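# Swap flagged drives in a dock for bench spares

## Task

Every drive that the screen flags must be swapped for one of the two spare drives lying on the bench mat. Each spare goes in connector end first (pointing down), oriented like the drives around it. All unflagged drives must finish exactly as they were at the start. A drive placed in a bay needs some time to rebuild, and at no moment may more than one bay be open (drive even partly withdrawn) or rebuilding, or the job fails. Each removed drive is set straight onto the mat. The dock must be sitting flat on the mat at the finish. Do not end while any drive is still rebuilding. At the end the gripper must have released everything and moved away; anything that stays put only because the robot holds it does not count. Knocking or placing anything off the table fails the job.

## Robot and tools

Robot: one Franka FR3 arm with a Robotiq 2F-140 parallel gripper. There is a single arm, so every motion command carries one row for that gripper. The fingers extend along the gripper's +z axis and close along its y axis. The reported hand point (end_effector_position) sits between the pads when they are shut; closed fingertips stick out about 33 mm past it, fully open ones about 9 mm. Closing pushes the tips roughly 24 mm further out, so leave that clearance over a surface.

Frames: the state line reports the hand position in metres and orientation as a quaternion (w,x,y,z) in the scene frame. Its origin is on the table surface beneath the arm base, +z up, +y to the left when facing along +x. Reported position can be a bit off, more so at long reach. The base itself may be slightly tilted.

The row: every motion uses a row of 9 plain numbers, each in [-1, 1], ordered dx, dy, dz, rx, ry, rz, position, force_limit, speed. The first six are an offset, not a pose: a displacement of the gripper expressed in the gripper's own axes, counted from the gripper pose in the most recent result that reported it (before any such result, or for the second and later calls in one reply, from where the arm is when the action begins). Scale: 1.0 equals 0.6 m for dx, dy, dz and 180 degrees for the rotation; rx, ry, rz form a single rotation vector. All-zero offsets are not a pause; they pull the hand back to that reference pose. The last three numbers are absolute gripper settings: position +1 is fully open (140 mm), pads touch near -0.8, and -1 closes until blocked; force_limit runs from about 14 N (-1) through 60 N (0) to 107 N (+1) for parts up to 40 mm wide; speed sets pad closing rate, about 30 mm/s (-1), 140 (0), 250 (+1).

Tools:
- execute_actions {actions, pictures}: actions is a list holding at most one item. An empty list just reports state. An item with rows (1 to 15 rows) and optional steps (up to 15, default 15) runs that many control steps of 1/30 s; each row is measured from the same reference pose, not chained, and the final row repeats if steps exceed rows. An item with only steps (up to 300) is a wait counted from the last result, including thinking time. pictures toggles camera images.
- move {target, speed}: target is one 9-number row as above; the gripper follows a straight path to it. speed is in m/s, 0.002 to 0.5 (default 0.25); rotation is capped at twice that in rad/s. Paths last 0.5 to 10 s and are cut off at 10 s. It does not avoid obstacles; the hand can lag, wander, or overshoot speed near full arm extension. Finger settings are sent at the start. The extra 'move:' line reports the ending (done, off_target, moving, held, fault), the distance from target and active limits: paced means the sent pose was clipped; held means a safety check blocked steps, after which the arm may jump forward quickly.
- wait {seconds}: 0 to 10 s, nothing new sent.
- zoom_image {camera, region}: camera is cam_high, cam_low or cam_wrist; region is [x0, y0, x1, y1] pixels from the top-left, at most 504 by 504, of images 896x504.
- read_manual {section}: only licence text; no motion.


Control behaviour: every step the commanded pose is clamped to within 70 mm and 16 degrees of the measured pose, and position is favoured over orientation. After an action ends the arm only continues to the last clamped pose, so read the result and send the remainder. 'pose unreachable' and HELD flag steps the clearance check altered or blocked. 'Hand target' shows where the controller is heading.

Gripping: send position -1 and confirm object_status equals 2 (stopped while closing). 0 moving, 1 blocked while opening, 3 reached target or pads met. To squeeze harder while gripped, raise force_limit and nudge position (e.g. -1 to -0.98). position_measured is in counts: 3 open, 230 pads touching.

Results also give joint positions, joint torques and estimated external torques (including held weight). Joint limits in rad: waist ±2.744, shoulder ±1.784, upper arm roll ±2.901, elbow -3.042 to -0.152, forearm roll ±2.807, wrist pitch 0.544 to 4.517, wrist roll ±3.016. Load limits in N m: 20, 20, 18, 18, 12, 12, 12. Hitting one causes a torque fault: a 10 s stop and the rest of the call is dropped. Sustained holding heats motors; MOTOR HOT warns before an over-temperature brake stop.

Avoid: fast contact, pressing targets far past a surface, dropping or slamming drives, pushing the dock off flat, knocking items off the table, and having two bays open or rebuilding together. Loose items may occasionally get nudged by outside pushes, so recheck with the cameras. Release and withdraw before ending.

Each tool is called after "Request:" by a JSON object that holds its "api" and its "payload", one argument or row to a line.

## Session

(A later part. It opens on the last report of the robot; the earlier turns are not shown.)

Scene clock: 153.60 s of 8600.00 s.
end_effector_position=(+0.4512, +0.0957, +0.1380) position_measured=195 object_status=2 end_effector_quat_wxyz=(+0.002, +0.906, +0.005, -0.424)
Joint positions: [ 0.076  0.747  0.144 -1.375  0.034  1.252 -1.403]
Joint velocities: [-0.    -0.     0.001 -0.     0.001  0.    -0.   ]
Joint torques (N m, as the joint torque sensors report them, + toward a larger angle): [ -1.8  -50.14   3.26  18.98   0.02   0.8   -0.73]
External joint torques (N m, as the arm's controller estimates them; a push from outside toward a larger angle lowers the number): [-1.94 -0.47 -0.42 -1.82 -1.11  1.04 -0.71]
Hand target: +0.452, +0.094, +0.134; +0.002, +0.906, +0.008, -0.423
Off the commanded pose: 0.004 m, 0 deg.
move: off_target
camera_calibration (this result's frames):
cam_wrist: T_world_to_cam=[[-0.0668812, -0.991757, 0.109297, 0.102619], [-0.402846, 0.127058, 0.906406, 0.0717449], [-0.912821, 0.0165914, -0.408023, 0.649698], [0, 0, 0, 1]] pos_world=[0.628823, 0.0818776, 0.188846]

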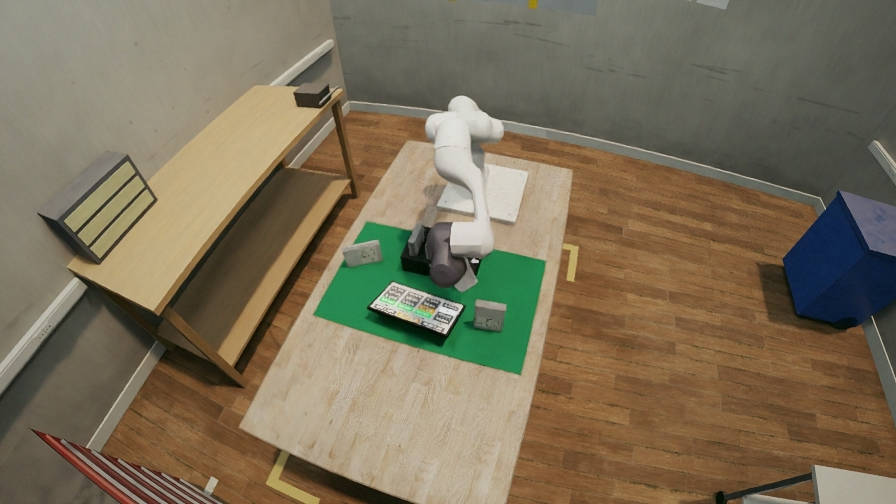

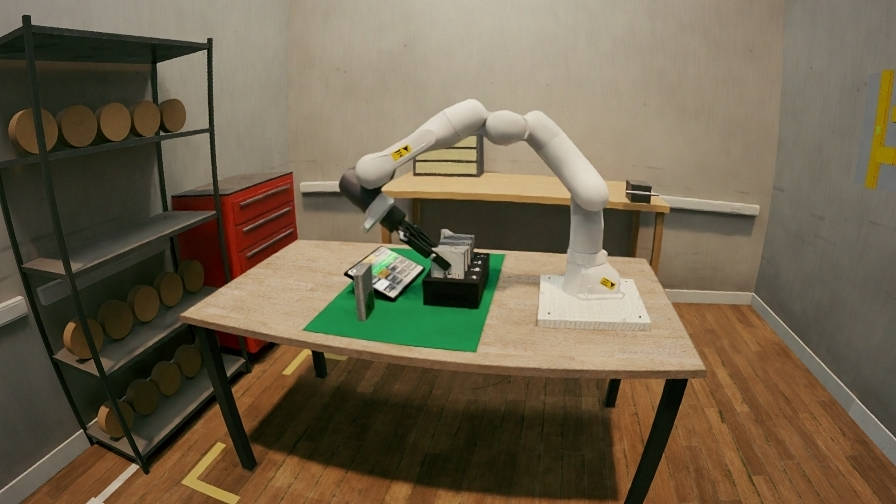

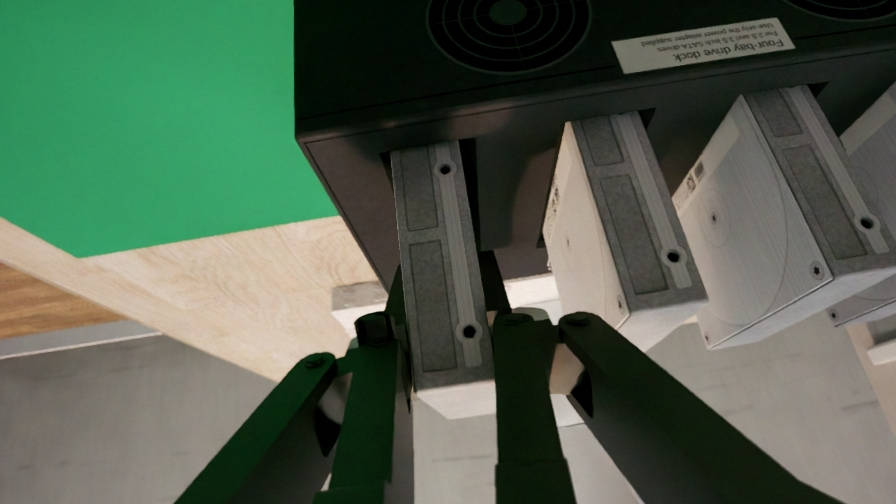

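On the ejector; push about 18 mm further.

Request:
{"api": "move", "payload": {
  "target": [0.024,0.002,0.018,0,0,-0.002,-1,0.6,-0.6],
  "speed": 0.008
}}

Scene clock: 157.93 s of 8600.00 s.
end_effector_position=(+0.4515, +0.0955, +0.1308) position_measured=195 object_status=2 end_effector_quat_wxyz=(+0.002, +0.905, +0.006, -0.425)
Joint positions: [ 0.075  0.759  0.144 -1.374  0.033  1.261 -1.406]
Joint velocities: [-0.001  0.     0.001  0.     0.001  0.    -0.002]
Joint torques (N m, as the joint torque sensors report them, + toward a larger angle): [ -0.95 -44.49   2.72  16.71  -0.05   2.56  -0.73]
External joint torques (N m, as the arm's controller estimates them; a push from outside toward a larger angle lowers the number): [-1.08  5.14 -0.98 -3.91 -1.17  2.8  -0.71]
Hand target: +0.452, +0.094, +0.120; +0.001, +0.906, +0.008, -0.424
Off the commanded pose: 0.011 m, 0 deg.
move: off_target
camera_calibration (this result's frames):
cam_wrist: T_world_to_cam=[[-0.0666475, -0.991975, 0.107443, 0.103355], [-0.401232, 0.125237, 0.907375, 0.0777769], [-0.913549, 0.0173648, -0.406359, 0.647052], [0, 0, 0, 1]] pos_world=[0.629208, 0.0815492, 0.181258]

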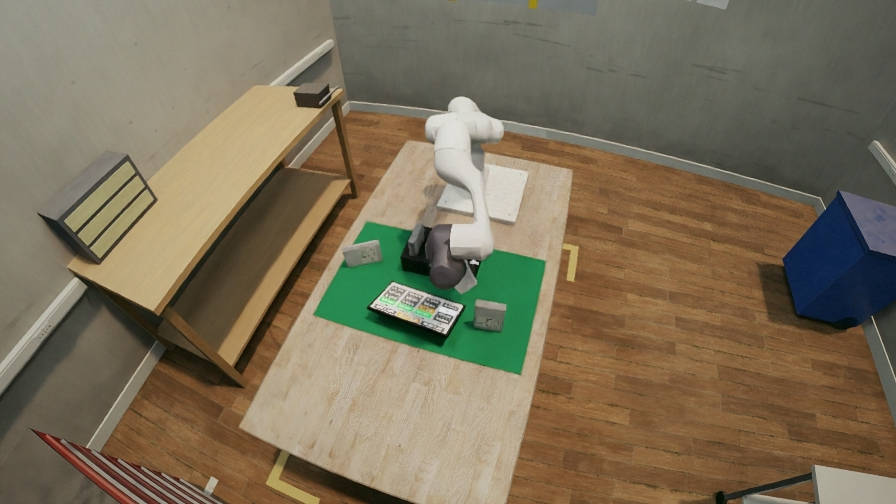

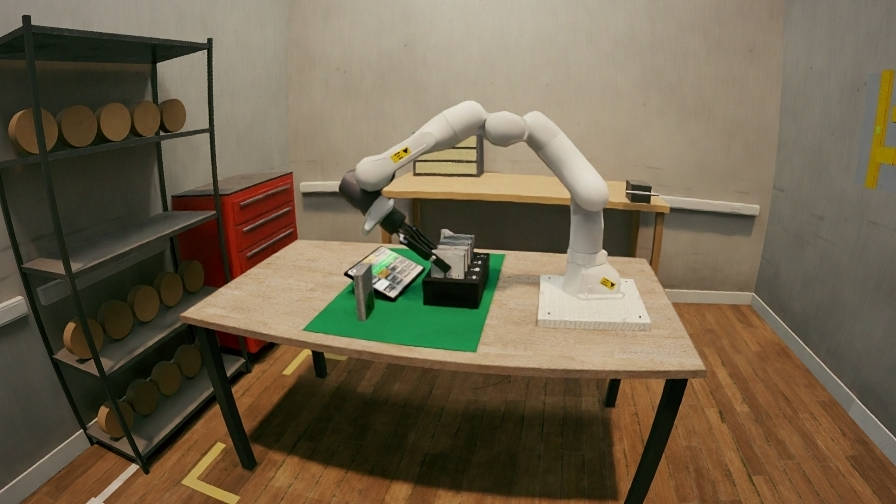

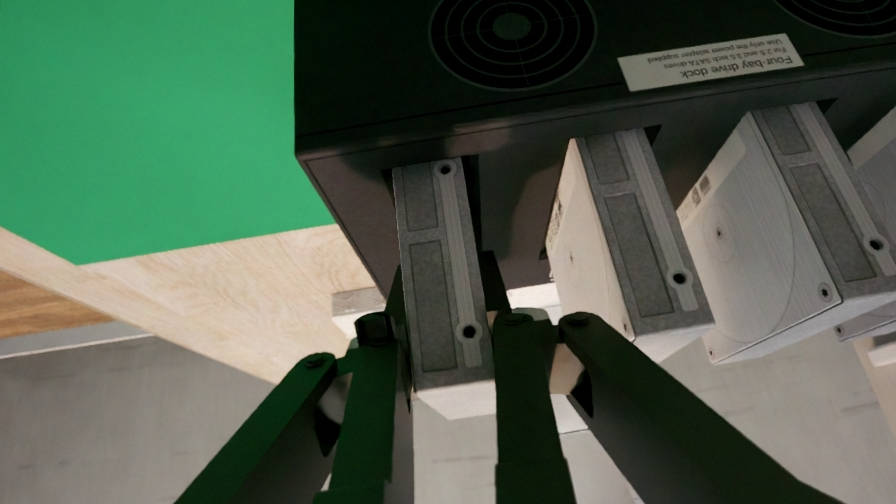

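Request:
{"api": "move", "payload": {
  "target": [0.028,0.002,0.023,0,0,0,-1,0.6,-0.6],
  "speed": 0.008
}}

Scene clock: 163.07 s of 8600.00 s.
end_effector_position=(+0.4526, +0.0951, +0.1249) position_measured=195 object_status=2 end_effector_quat_wxyz=(+0.000, +0.906, +0.006, -0.424)
Joint positions: [ 0.074  0.768  0.143 -1.374  0.032  1.272 -1.409]
Joint velocities: [ 0.001 -0.    -0.    -0.     0.     0.001 -0.002]
Joint torques (N m, as the joint torque sensors report them, + toward a larger angle): [ -0.75 -40.11   2.35  14.42  -0.09   3.67  -0.33]
External joint torques (N m, as the arm's controller estimates them; a push from outside toward a larger angle lowers the number): [-0.95  9.75 -1.43 -6.2  -1.21  3.9  -0.33]
Hand target: +0.451, +0.094, +0.109; +0.002, +0.905, +0.006, -0.425
Off the commanded pose: 0.016 m, 0 deg.
move: off_target
camera_calibration (this result's frames):
cam_wrist: T_world_to_cam=[[-0.066937, -0.992254, 0.104645, 0.104166], [-0.403142, 0.122835, 0.906856, 0.0847655], [-0.912686, 0.0185153, -0.408242, 0.645365], [0, 0, 0, 1]] pos_world=[0.630161, 0.0809979, 0.175695]

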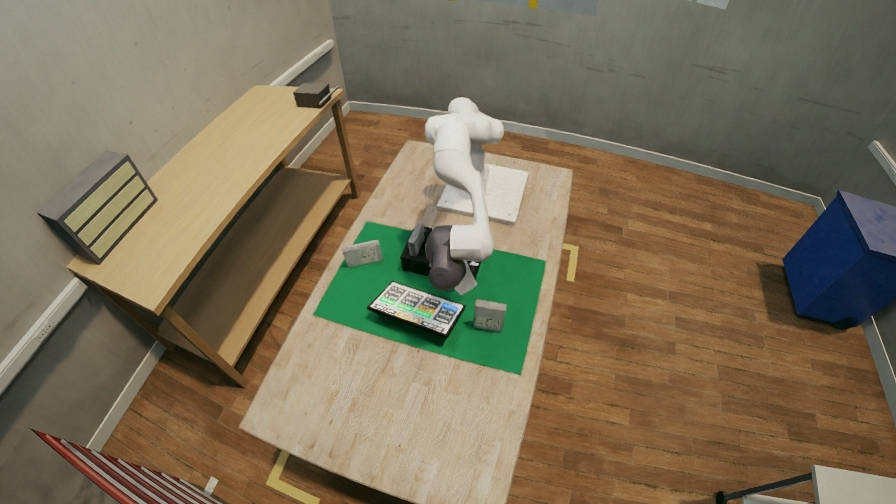

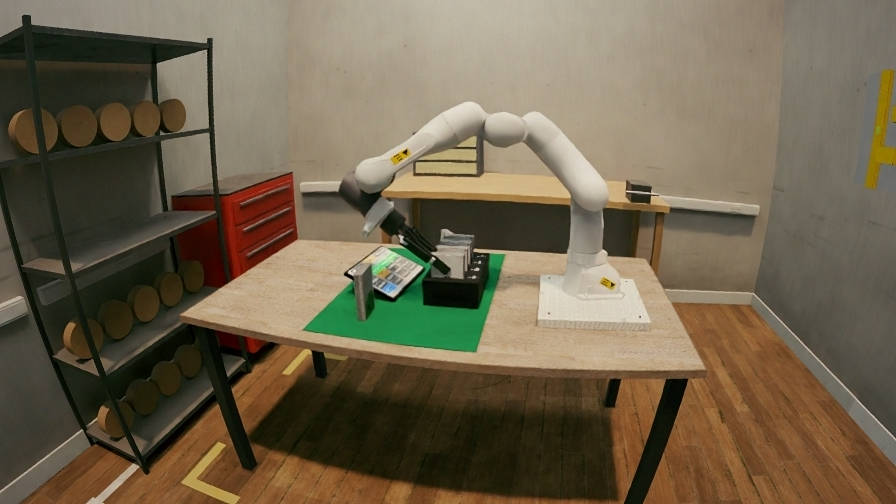

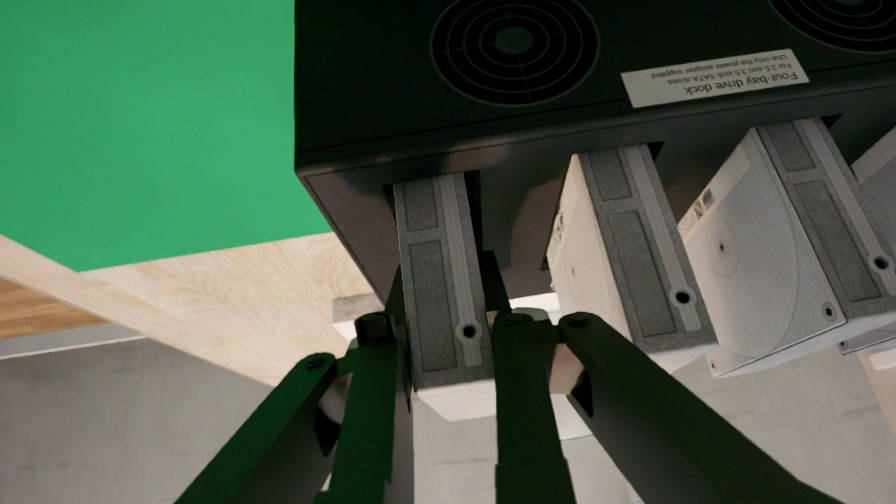

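Request:
{"api": "move", "payload": {
  "target": [0,0,0,0,0,0,-1,0.6,-0.6],
  "speed": 0.02
}}

Request:
{"api": "move", "payload": {
  "target": [0,0,0,0,0,0,-0.25,0,0]
}}

Request:
{"api": "move", "payload": {
  "target": [-0.141,0,-0.117,0,0,0,-0.25,0,0],
  "speed": 0.12
}}

Request:
{"api": "move", "payload": {
  "target": [-0.108,0.107,0.128,0,0.279,0,-1,0,0]
}}

Scene clock: 169.63 s of 8600.00 s.
end_effector_position=(+0.4526, +0.0950, +0.1253) position_measured=195 object_status=2 end_effector_quat_wxyz=(+0.000, +0.906, +0.006, -0.424)
Joint positions: [ 0.074  0.767  0.143 -1.374  0.032  1.271 -1.409]
Joint velocities: [ 0.     0.    -0.    -0.    -0.001 -0.    -0.001]
Joint torques (N m, as the joint torque sensors report them, + toward a larger angle): [ -1.05 -52.03   4.46  19.55   1.14  -0.05  -0.31]
External joint torques (N m, as the arm's controller estimates them; a push from outside toward a larger angle lowers the number): [-1.34 -2.16  0.61 -1.07  0.01  0.19 -0.29]
Hand target: +0.453, +0.095, +0.125; +0.000, +0.906, +0.006, -0.424
Off the commanded pose: 0.000 m, 0 deg.
move: done
camera_calibration (this result's frames):
cam_wrist: T_world_to_cam=[[-0.0668148, -0.992266, 0.104612, 0.10402], [-0.403065, 0.122753, 0.906902, 0.0843951], [-0.912729, 0.0184292, -0.408149, 0.645519], [0, 0, 0, 1]] pos_world=[0.63015, 0.0809593, 0.176048]

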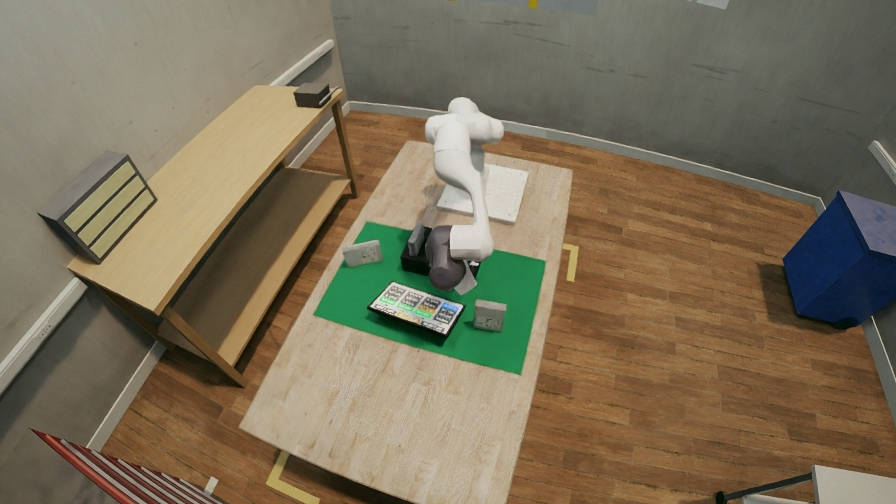

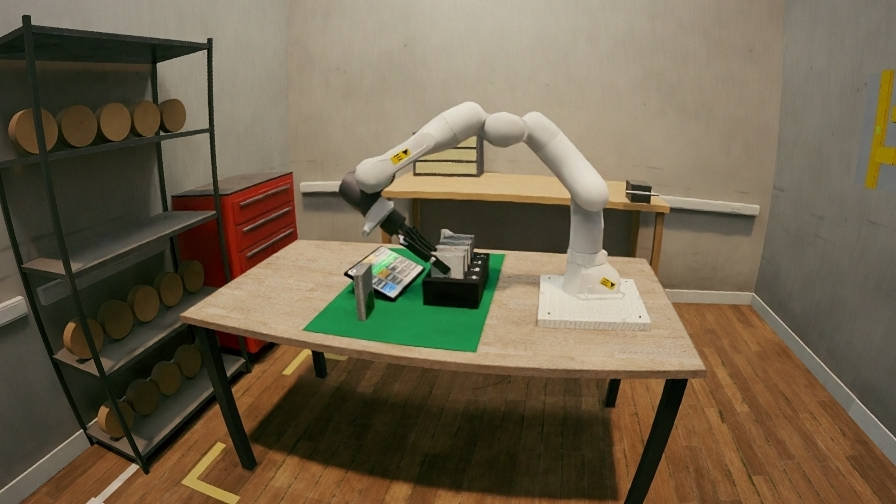

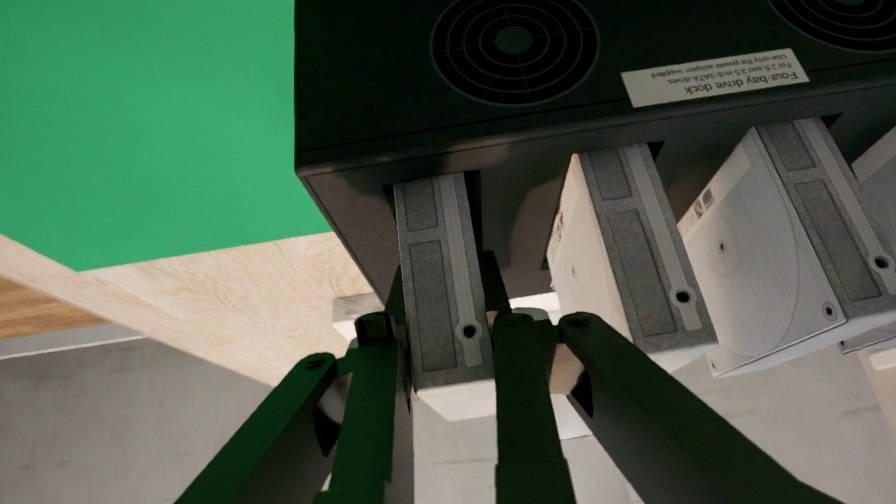

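Scene clock: 170.13 s of 8600.00 s.
end_effector_position=(+0.4526, +0.0950, +0.1253) position_measured=160 object_status=3 end_effector_quat_wxyz=(+0.000, +0.906, +0.006, -0.424)
Joint positions: [ 0.074  0.767  0.143 -1.374  0.032  1.271 -1.409]
Joint velocities: [ 0.    -0.    -0.001 -0.     0.001  0.    -0.   ]
Joint torques (N m, as the joint torque sensors report them, + toward a larger angle): [ -0.41 -52.78   3.3   19.44   1.1   -0.3   -0.22]
External joint torques (N m, as the arm's controller estimates them; a push from outside toward a larger angle lowers the number): [-0.58 -2.92 -0.46 -1.18 -0.02 -0.07 -0.2 ]
Hand target: +0.453, +0.095, +0.125; +0.000, +0.906, +0.006, -0.424
Off the commanded pose: 0.000 m, 0 deg.
move: done
camera_calibration (this result's frames):
cam_wrist: T_world_to_cam=[[-0.0667947, -0.992263, 0.104657, 0.103985], [-0.403053, 0.122785, 0.906902, 0.0843934], [-0.912736, 0.0183941, -0.408136, 0.645517], [0, 0, 0, 1]] pos_world=[0.630147, 0.0809446, 0.176039]

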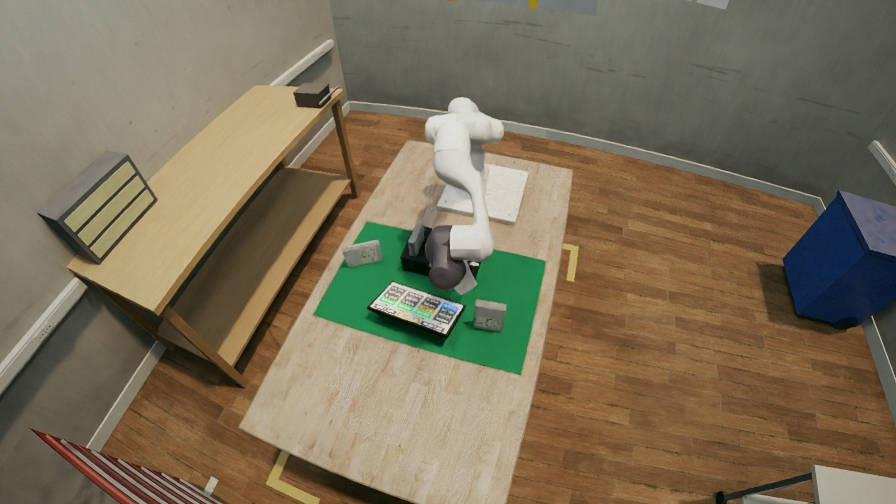

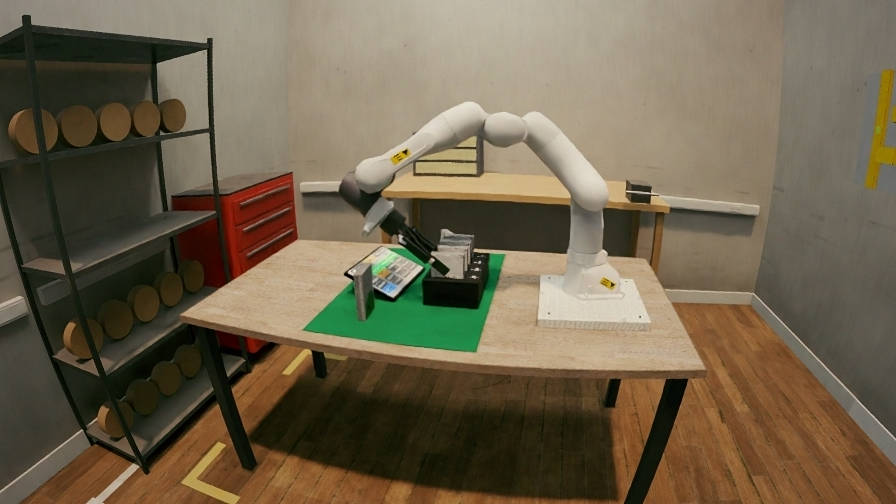

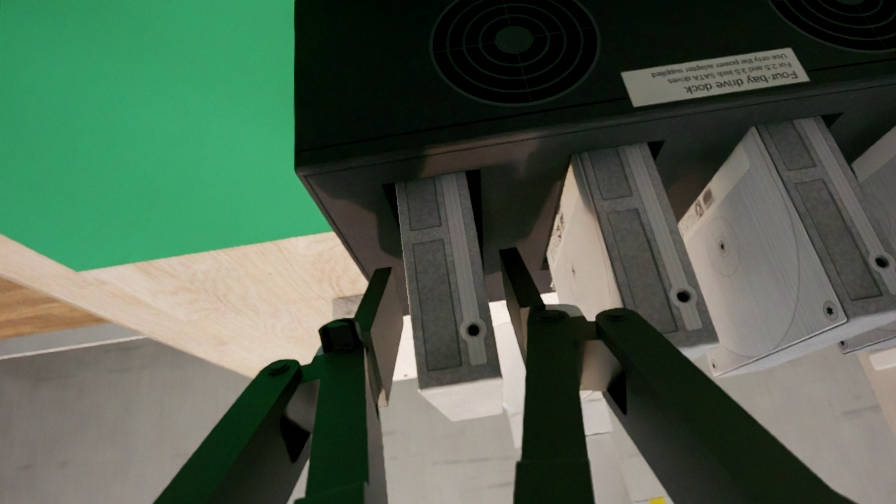

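Scene clock: 171.60 s of 8600.00 s.
end_effector_position=(+0.4547, +0.0950, +0.2346) position_measured=160 object_status=3 end_effector_quat_wxyz=(-0.001, +0.907, +0.010, -0.421)
Joint positions: [ 0.076  0.657  0.143 -1.27   0.053  1.065 -1.401]
Joint velocities: [ 0.002 -0.001  0.     0.    -0.    -0.01   0.002]
Joint torques (N m, as the joint torque sensors report them, + toward a larger angle): [  0.79 -49.2    3.43  21.05   2.22  -0.95   0.04]
External joint torques (N m, as the arm's controller estimates them; a push from outside toward a larger angle lowers the number): [ 0.46 -0.62  0.08 -0.56  0.94 -0.76  0.06]
Hand target: +0.453, +0.097, +0.235; -0.000, +0.906, +0.008, -0.424
Off the commanded pose: 0.003 m, 1 deg.
move: done
camera_calibration (this result's frames):
cam_wrist: T_world_to_cam=[[-0.0624573, -0.99313, 0.098956, 0.0921024], [-0.410242, 0.115932, 0.904578, -0.00947344], [-0.909835, 0.0159016, -0.414664, 0.69257], [0, 0, 0, 1]] pos_world=[0.631991, 0.081555, 0.28664]

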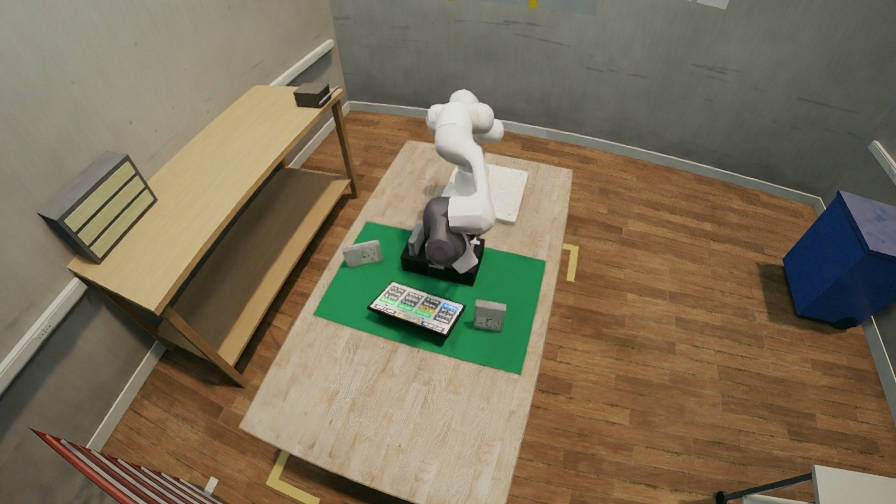

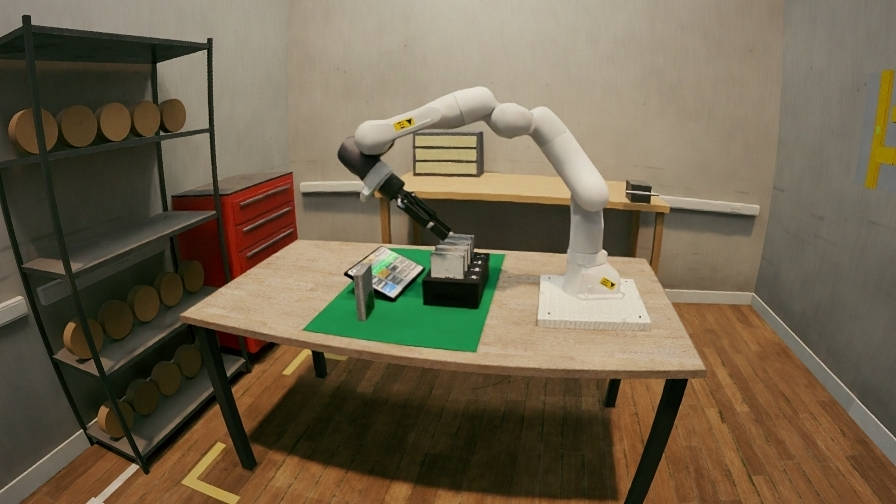

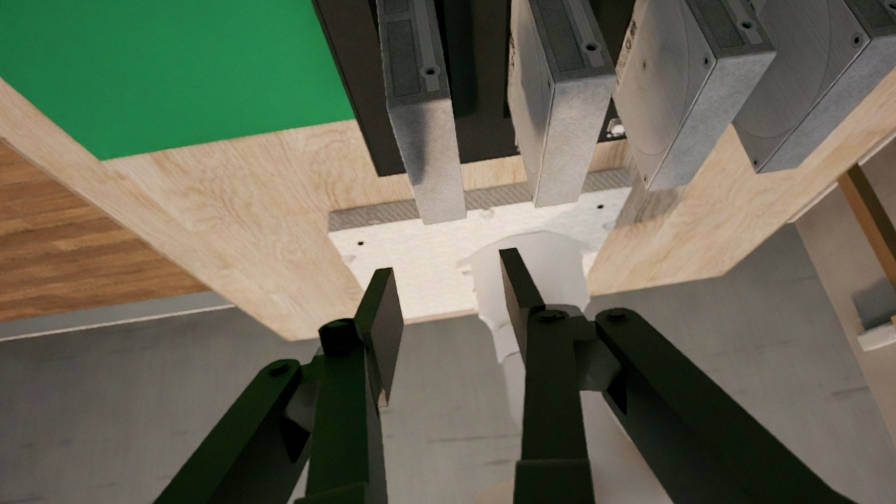

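Scene clock: 174.07 s of 8600.00 s.
end_effector_position=(+0.3545, +0.0289, +0.2372) position_measured=233 object_status=3 end_effector_quat_wxyz=(-0.004, +1.000, +0.006, +0.002)
Joint positions: [ 0.041 -0.603  0.076 -2.675  0.056  2.079 -1.55 ]
Joint velocities: [ 0.003  0.    -0.002 -0.    -0.001  0.012 -0.007]
Joint torques (N m, as the joint torque sensors report them, + toward a larger angle): [ -0.05 -11.73  -3.54  21.68   0.96   3.25  -0.68]
External joint torques (N m, as the arm's controller estimates them; a push from outside toward a larger angle lowers the number): [-0.09 -1.05 -2.03 -2.2   0.19  0.72 -0.68]
Hand target: +0.356, +0.029, +0.238; -0.005, +1.000, +0.010, +0.005
Off the commanded pose: 0.004 m, 0 deg.
move: off_target
camera_calibration (this result's frames):
cam_wrist: T_world_to_cam=[[-0.122476, -0.992471, 0.00116562, 0.0644423], [-0.95581, 0.118268, 0.269145, 0.298805], [-0.267257, 0.0318498, -0.963099, 0.505365], [0, 0, 0, 1]] pos_world=[0.428556, 0.0125222, 0.406219]

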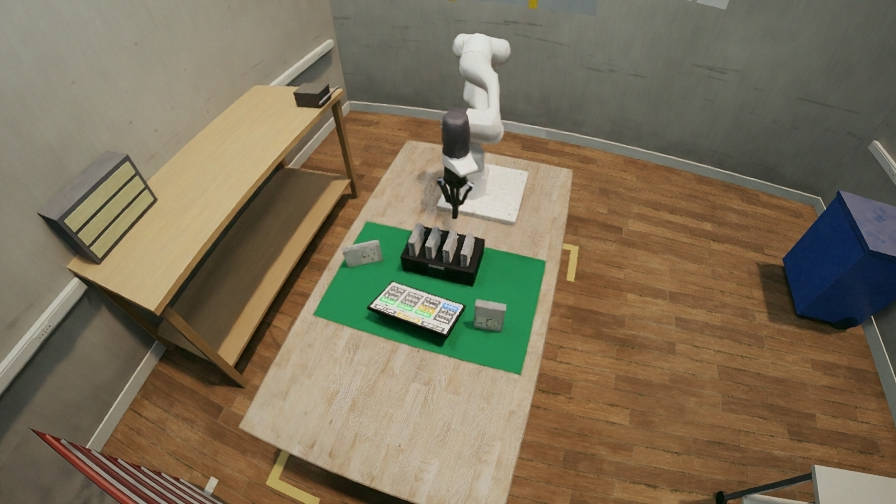

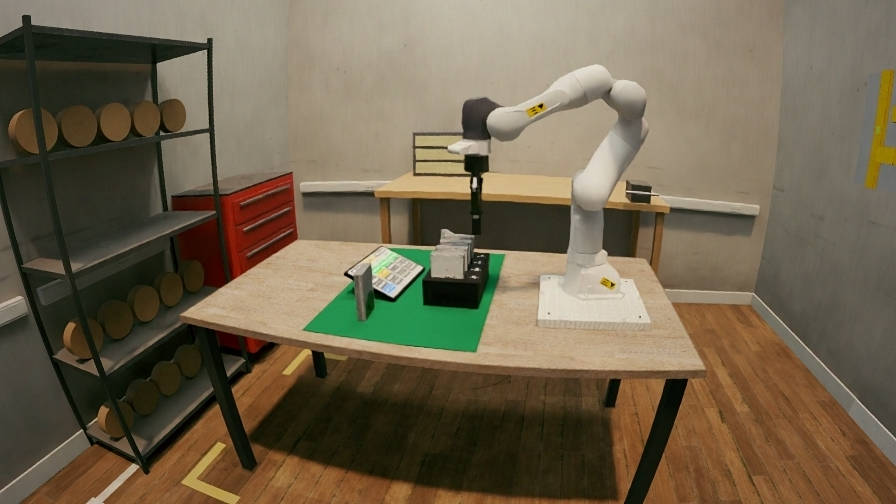

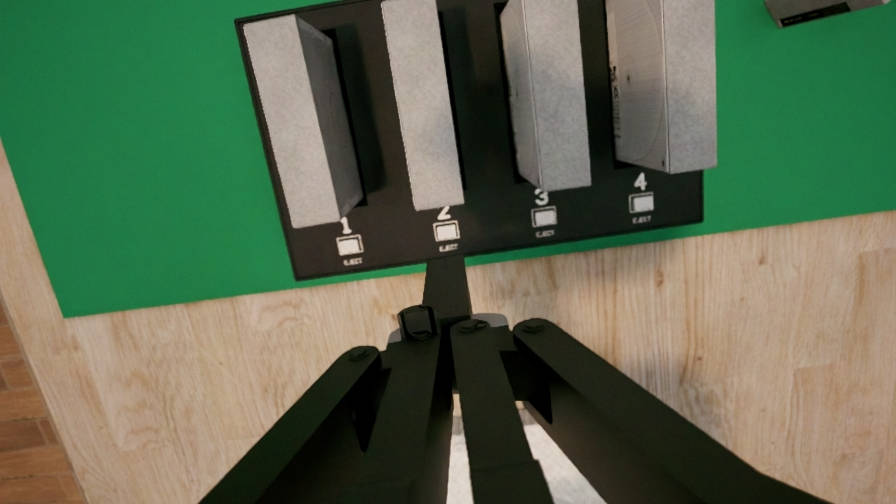

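Request:
{"api": "move", "payload": {
  "target": [0.28,0.61,0.03,0,0,0.32,0,0,0]
}}

Scene clock: 186.13 s of 8600.00 s.
end_effector_position=(+0.5260, -0.3414, +0.2233) position_measured=129 object_status=3 end_effector_quat_wxyz=(+0.001, +0.883, -0.470, +0.008)
Joint positions: [-0.381  0.242 -0.163 -1.82   0.043  2.078 -1.196]
Joint velocities: [ 0.001  0.001  0.     0.002  0.001 -0.005  0.026]
Joint torques (N m, as the joint torque sensors report them, + toward a larger angle): [ -0.29 -41.2   -1.09  23.1    1.57   1.79   0.21]
External joint torques (N m, as the arm's controller estimates them; a push from outside toward a larger angle lowers the number): [-0.32 -1.55 -0.1  -0.95  0.81 -0.8   0.21]
Hand target: +0.525, -0.340, +0.222; -0.000, +0.879, -0.477, +0.006
Off the commanded pose: 0.009 m, 1 deg.
move: off_target
camera_calibration (this result's frames):
cam_wrist: T_world_to_cam=[[-0.897052, -0.441921, 0.00191916, 0.313184], [-0.426487, 0.866844, 0.258244, 0.489909], [-0.115787, 0.23084, -0.966078, 0.538508], [0, 0, 0, 1]] pos_world=[0.552234, -0.410581, 0.393124]

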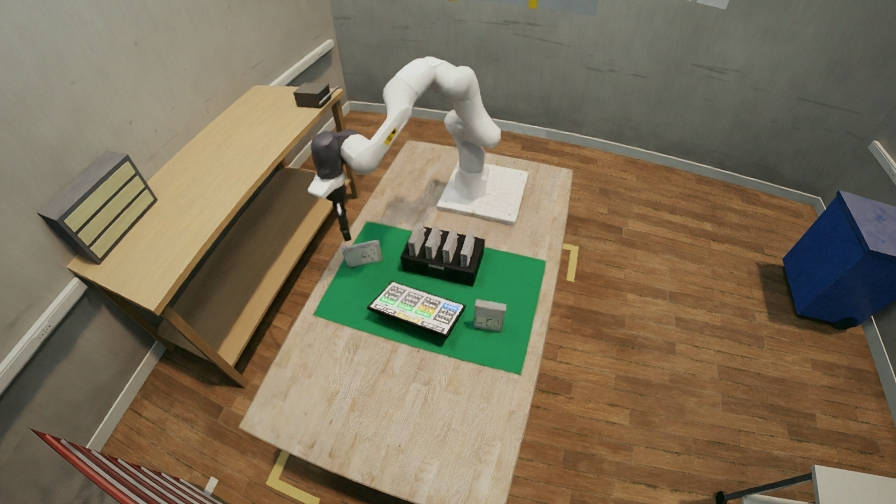

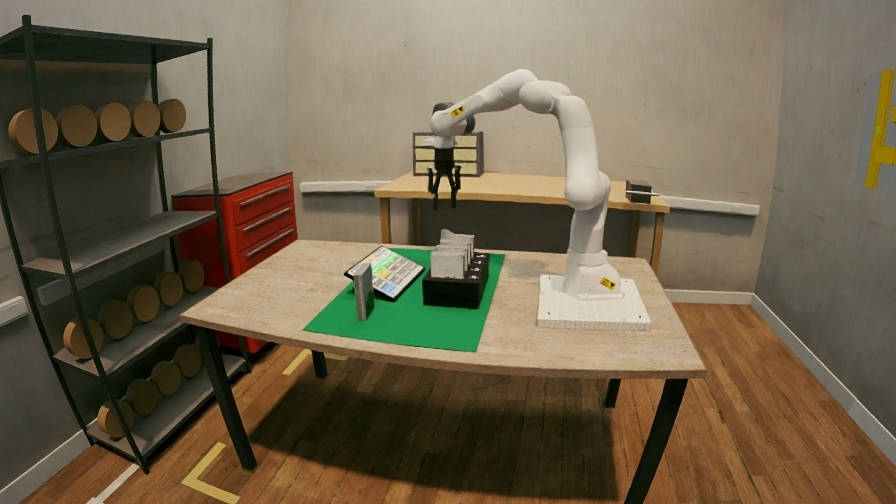

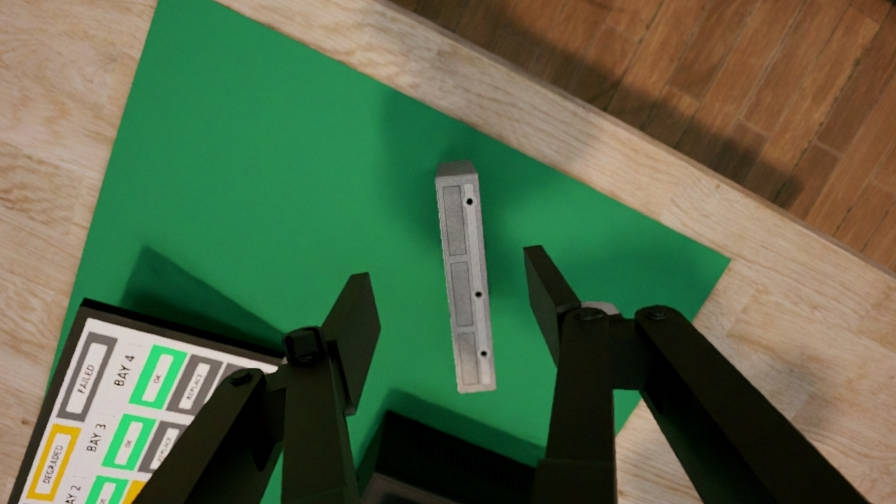

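Request:
{"api": "move", "payload": {
  "target": [-0.015,0.014,0.13,0.006,-0.172,0.022,0,0,0],
  "speed": 0.15
}}

Scene clock: 193.03 s of 8600.00 s.
end_effector_position=(+0.5160, -0.3407, +0.1441) position_measured=129 object_status=3 end_effector_quat_wxyz=(-0.131, +0.839, -0.481, -0.219)
Joint positions: [-0.587  0.853 -0.086 -1.042  0.24   1.408 -1.254]
Joint velocities: [ 0.001 -0.     0.001  0.001  0.001 -0.012 -0.001]
Joint torques (N m, as the joint torque sensors report them, + toward a larger angle): [ -1.74 -55.44   1.28  22.86   2.09   0.57  -0.06]
External joint torques (N m, as the arm's controller estimates them; a push from outside toward a larger angle lowers the number): [-1.94 -1.16  1.67 -0.23  0.83 -0.5  -0.04]
Hand target: +0.516, -0.338, +0.144; -0.133, +0.837, -0.482, -0.221
Off the commanded pose: 0.002 m, 1 deg.
move: done
camera_calibration (this result's frames):
cam_wrist: T_world_to_cam=[[-0.913071, -0.402512, 0.0654676, 0.317179], [-0.241764, 0.663574, 0.707969, 0.276061], [-0.328409, 0.630598, -0.703202, 0.668773], [0, 0, 0, 1]] pos_world=[0.575979, -0.477245, 0.254076]

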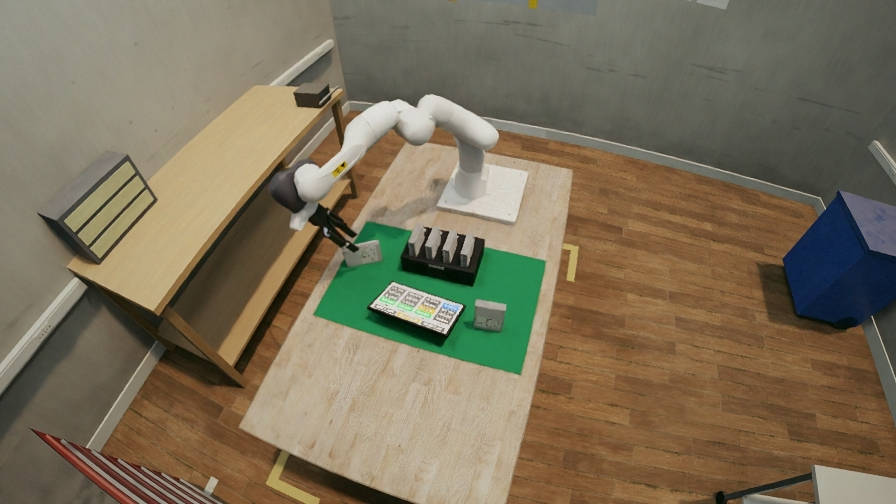

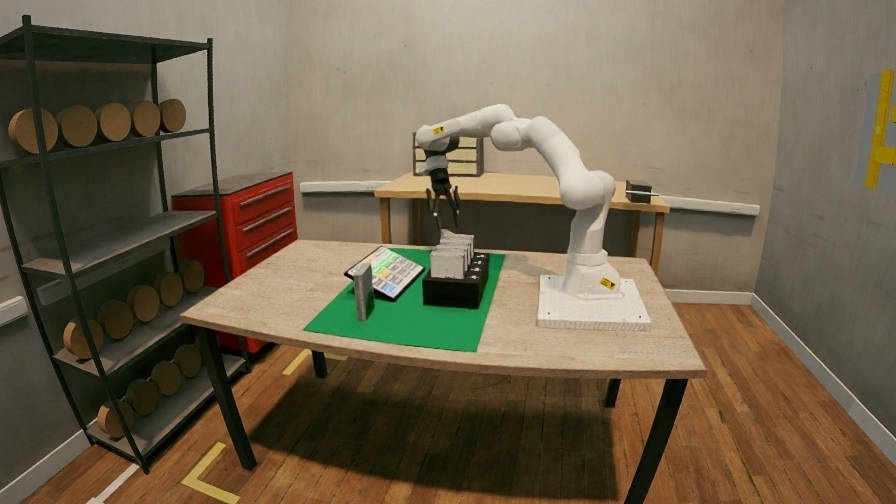

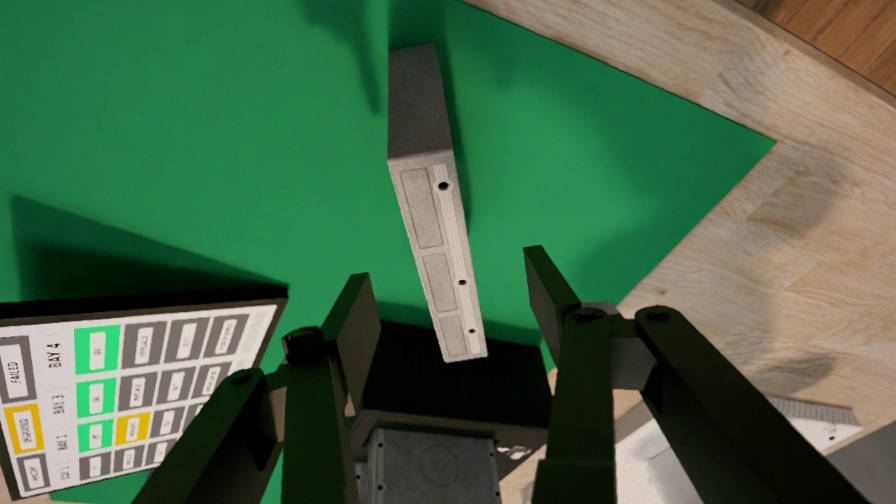

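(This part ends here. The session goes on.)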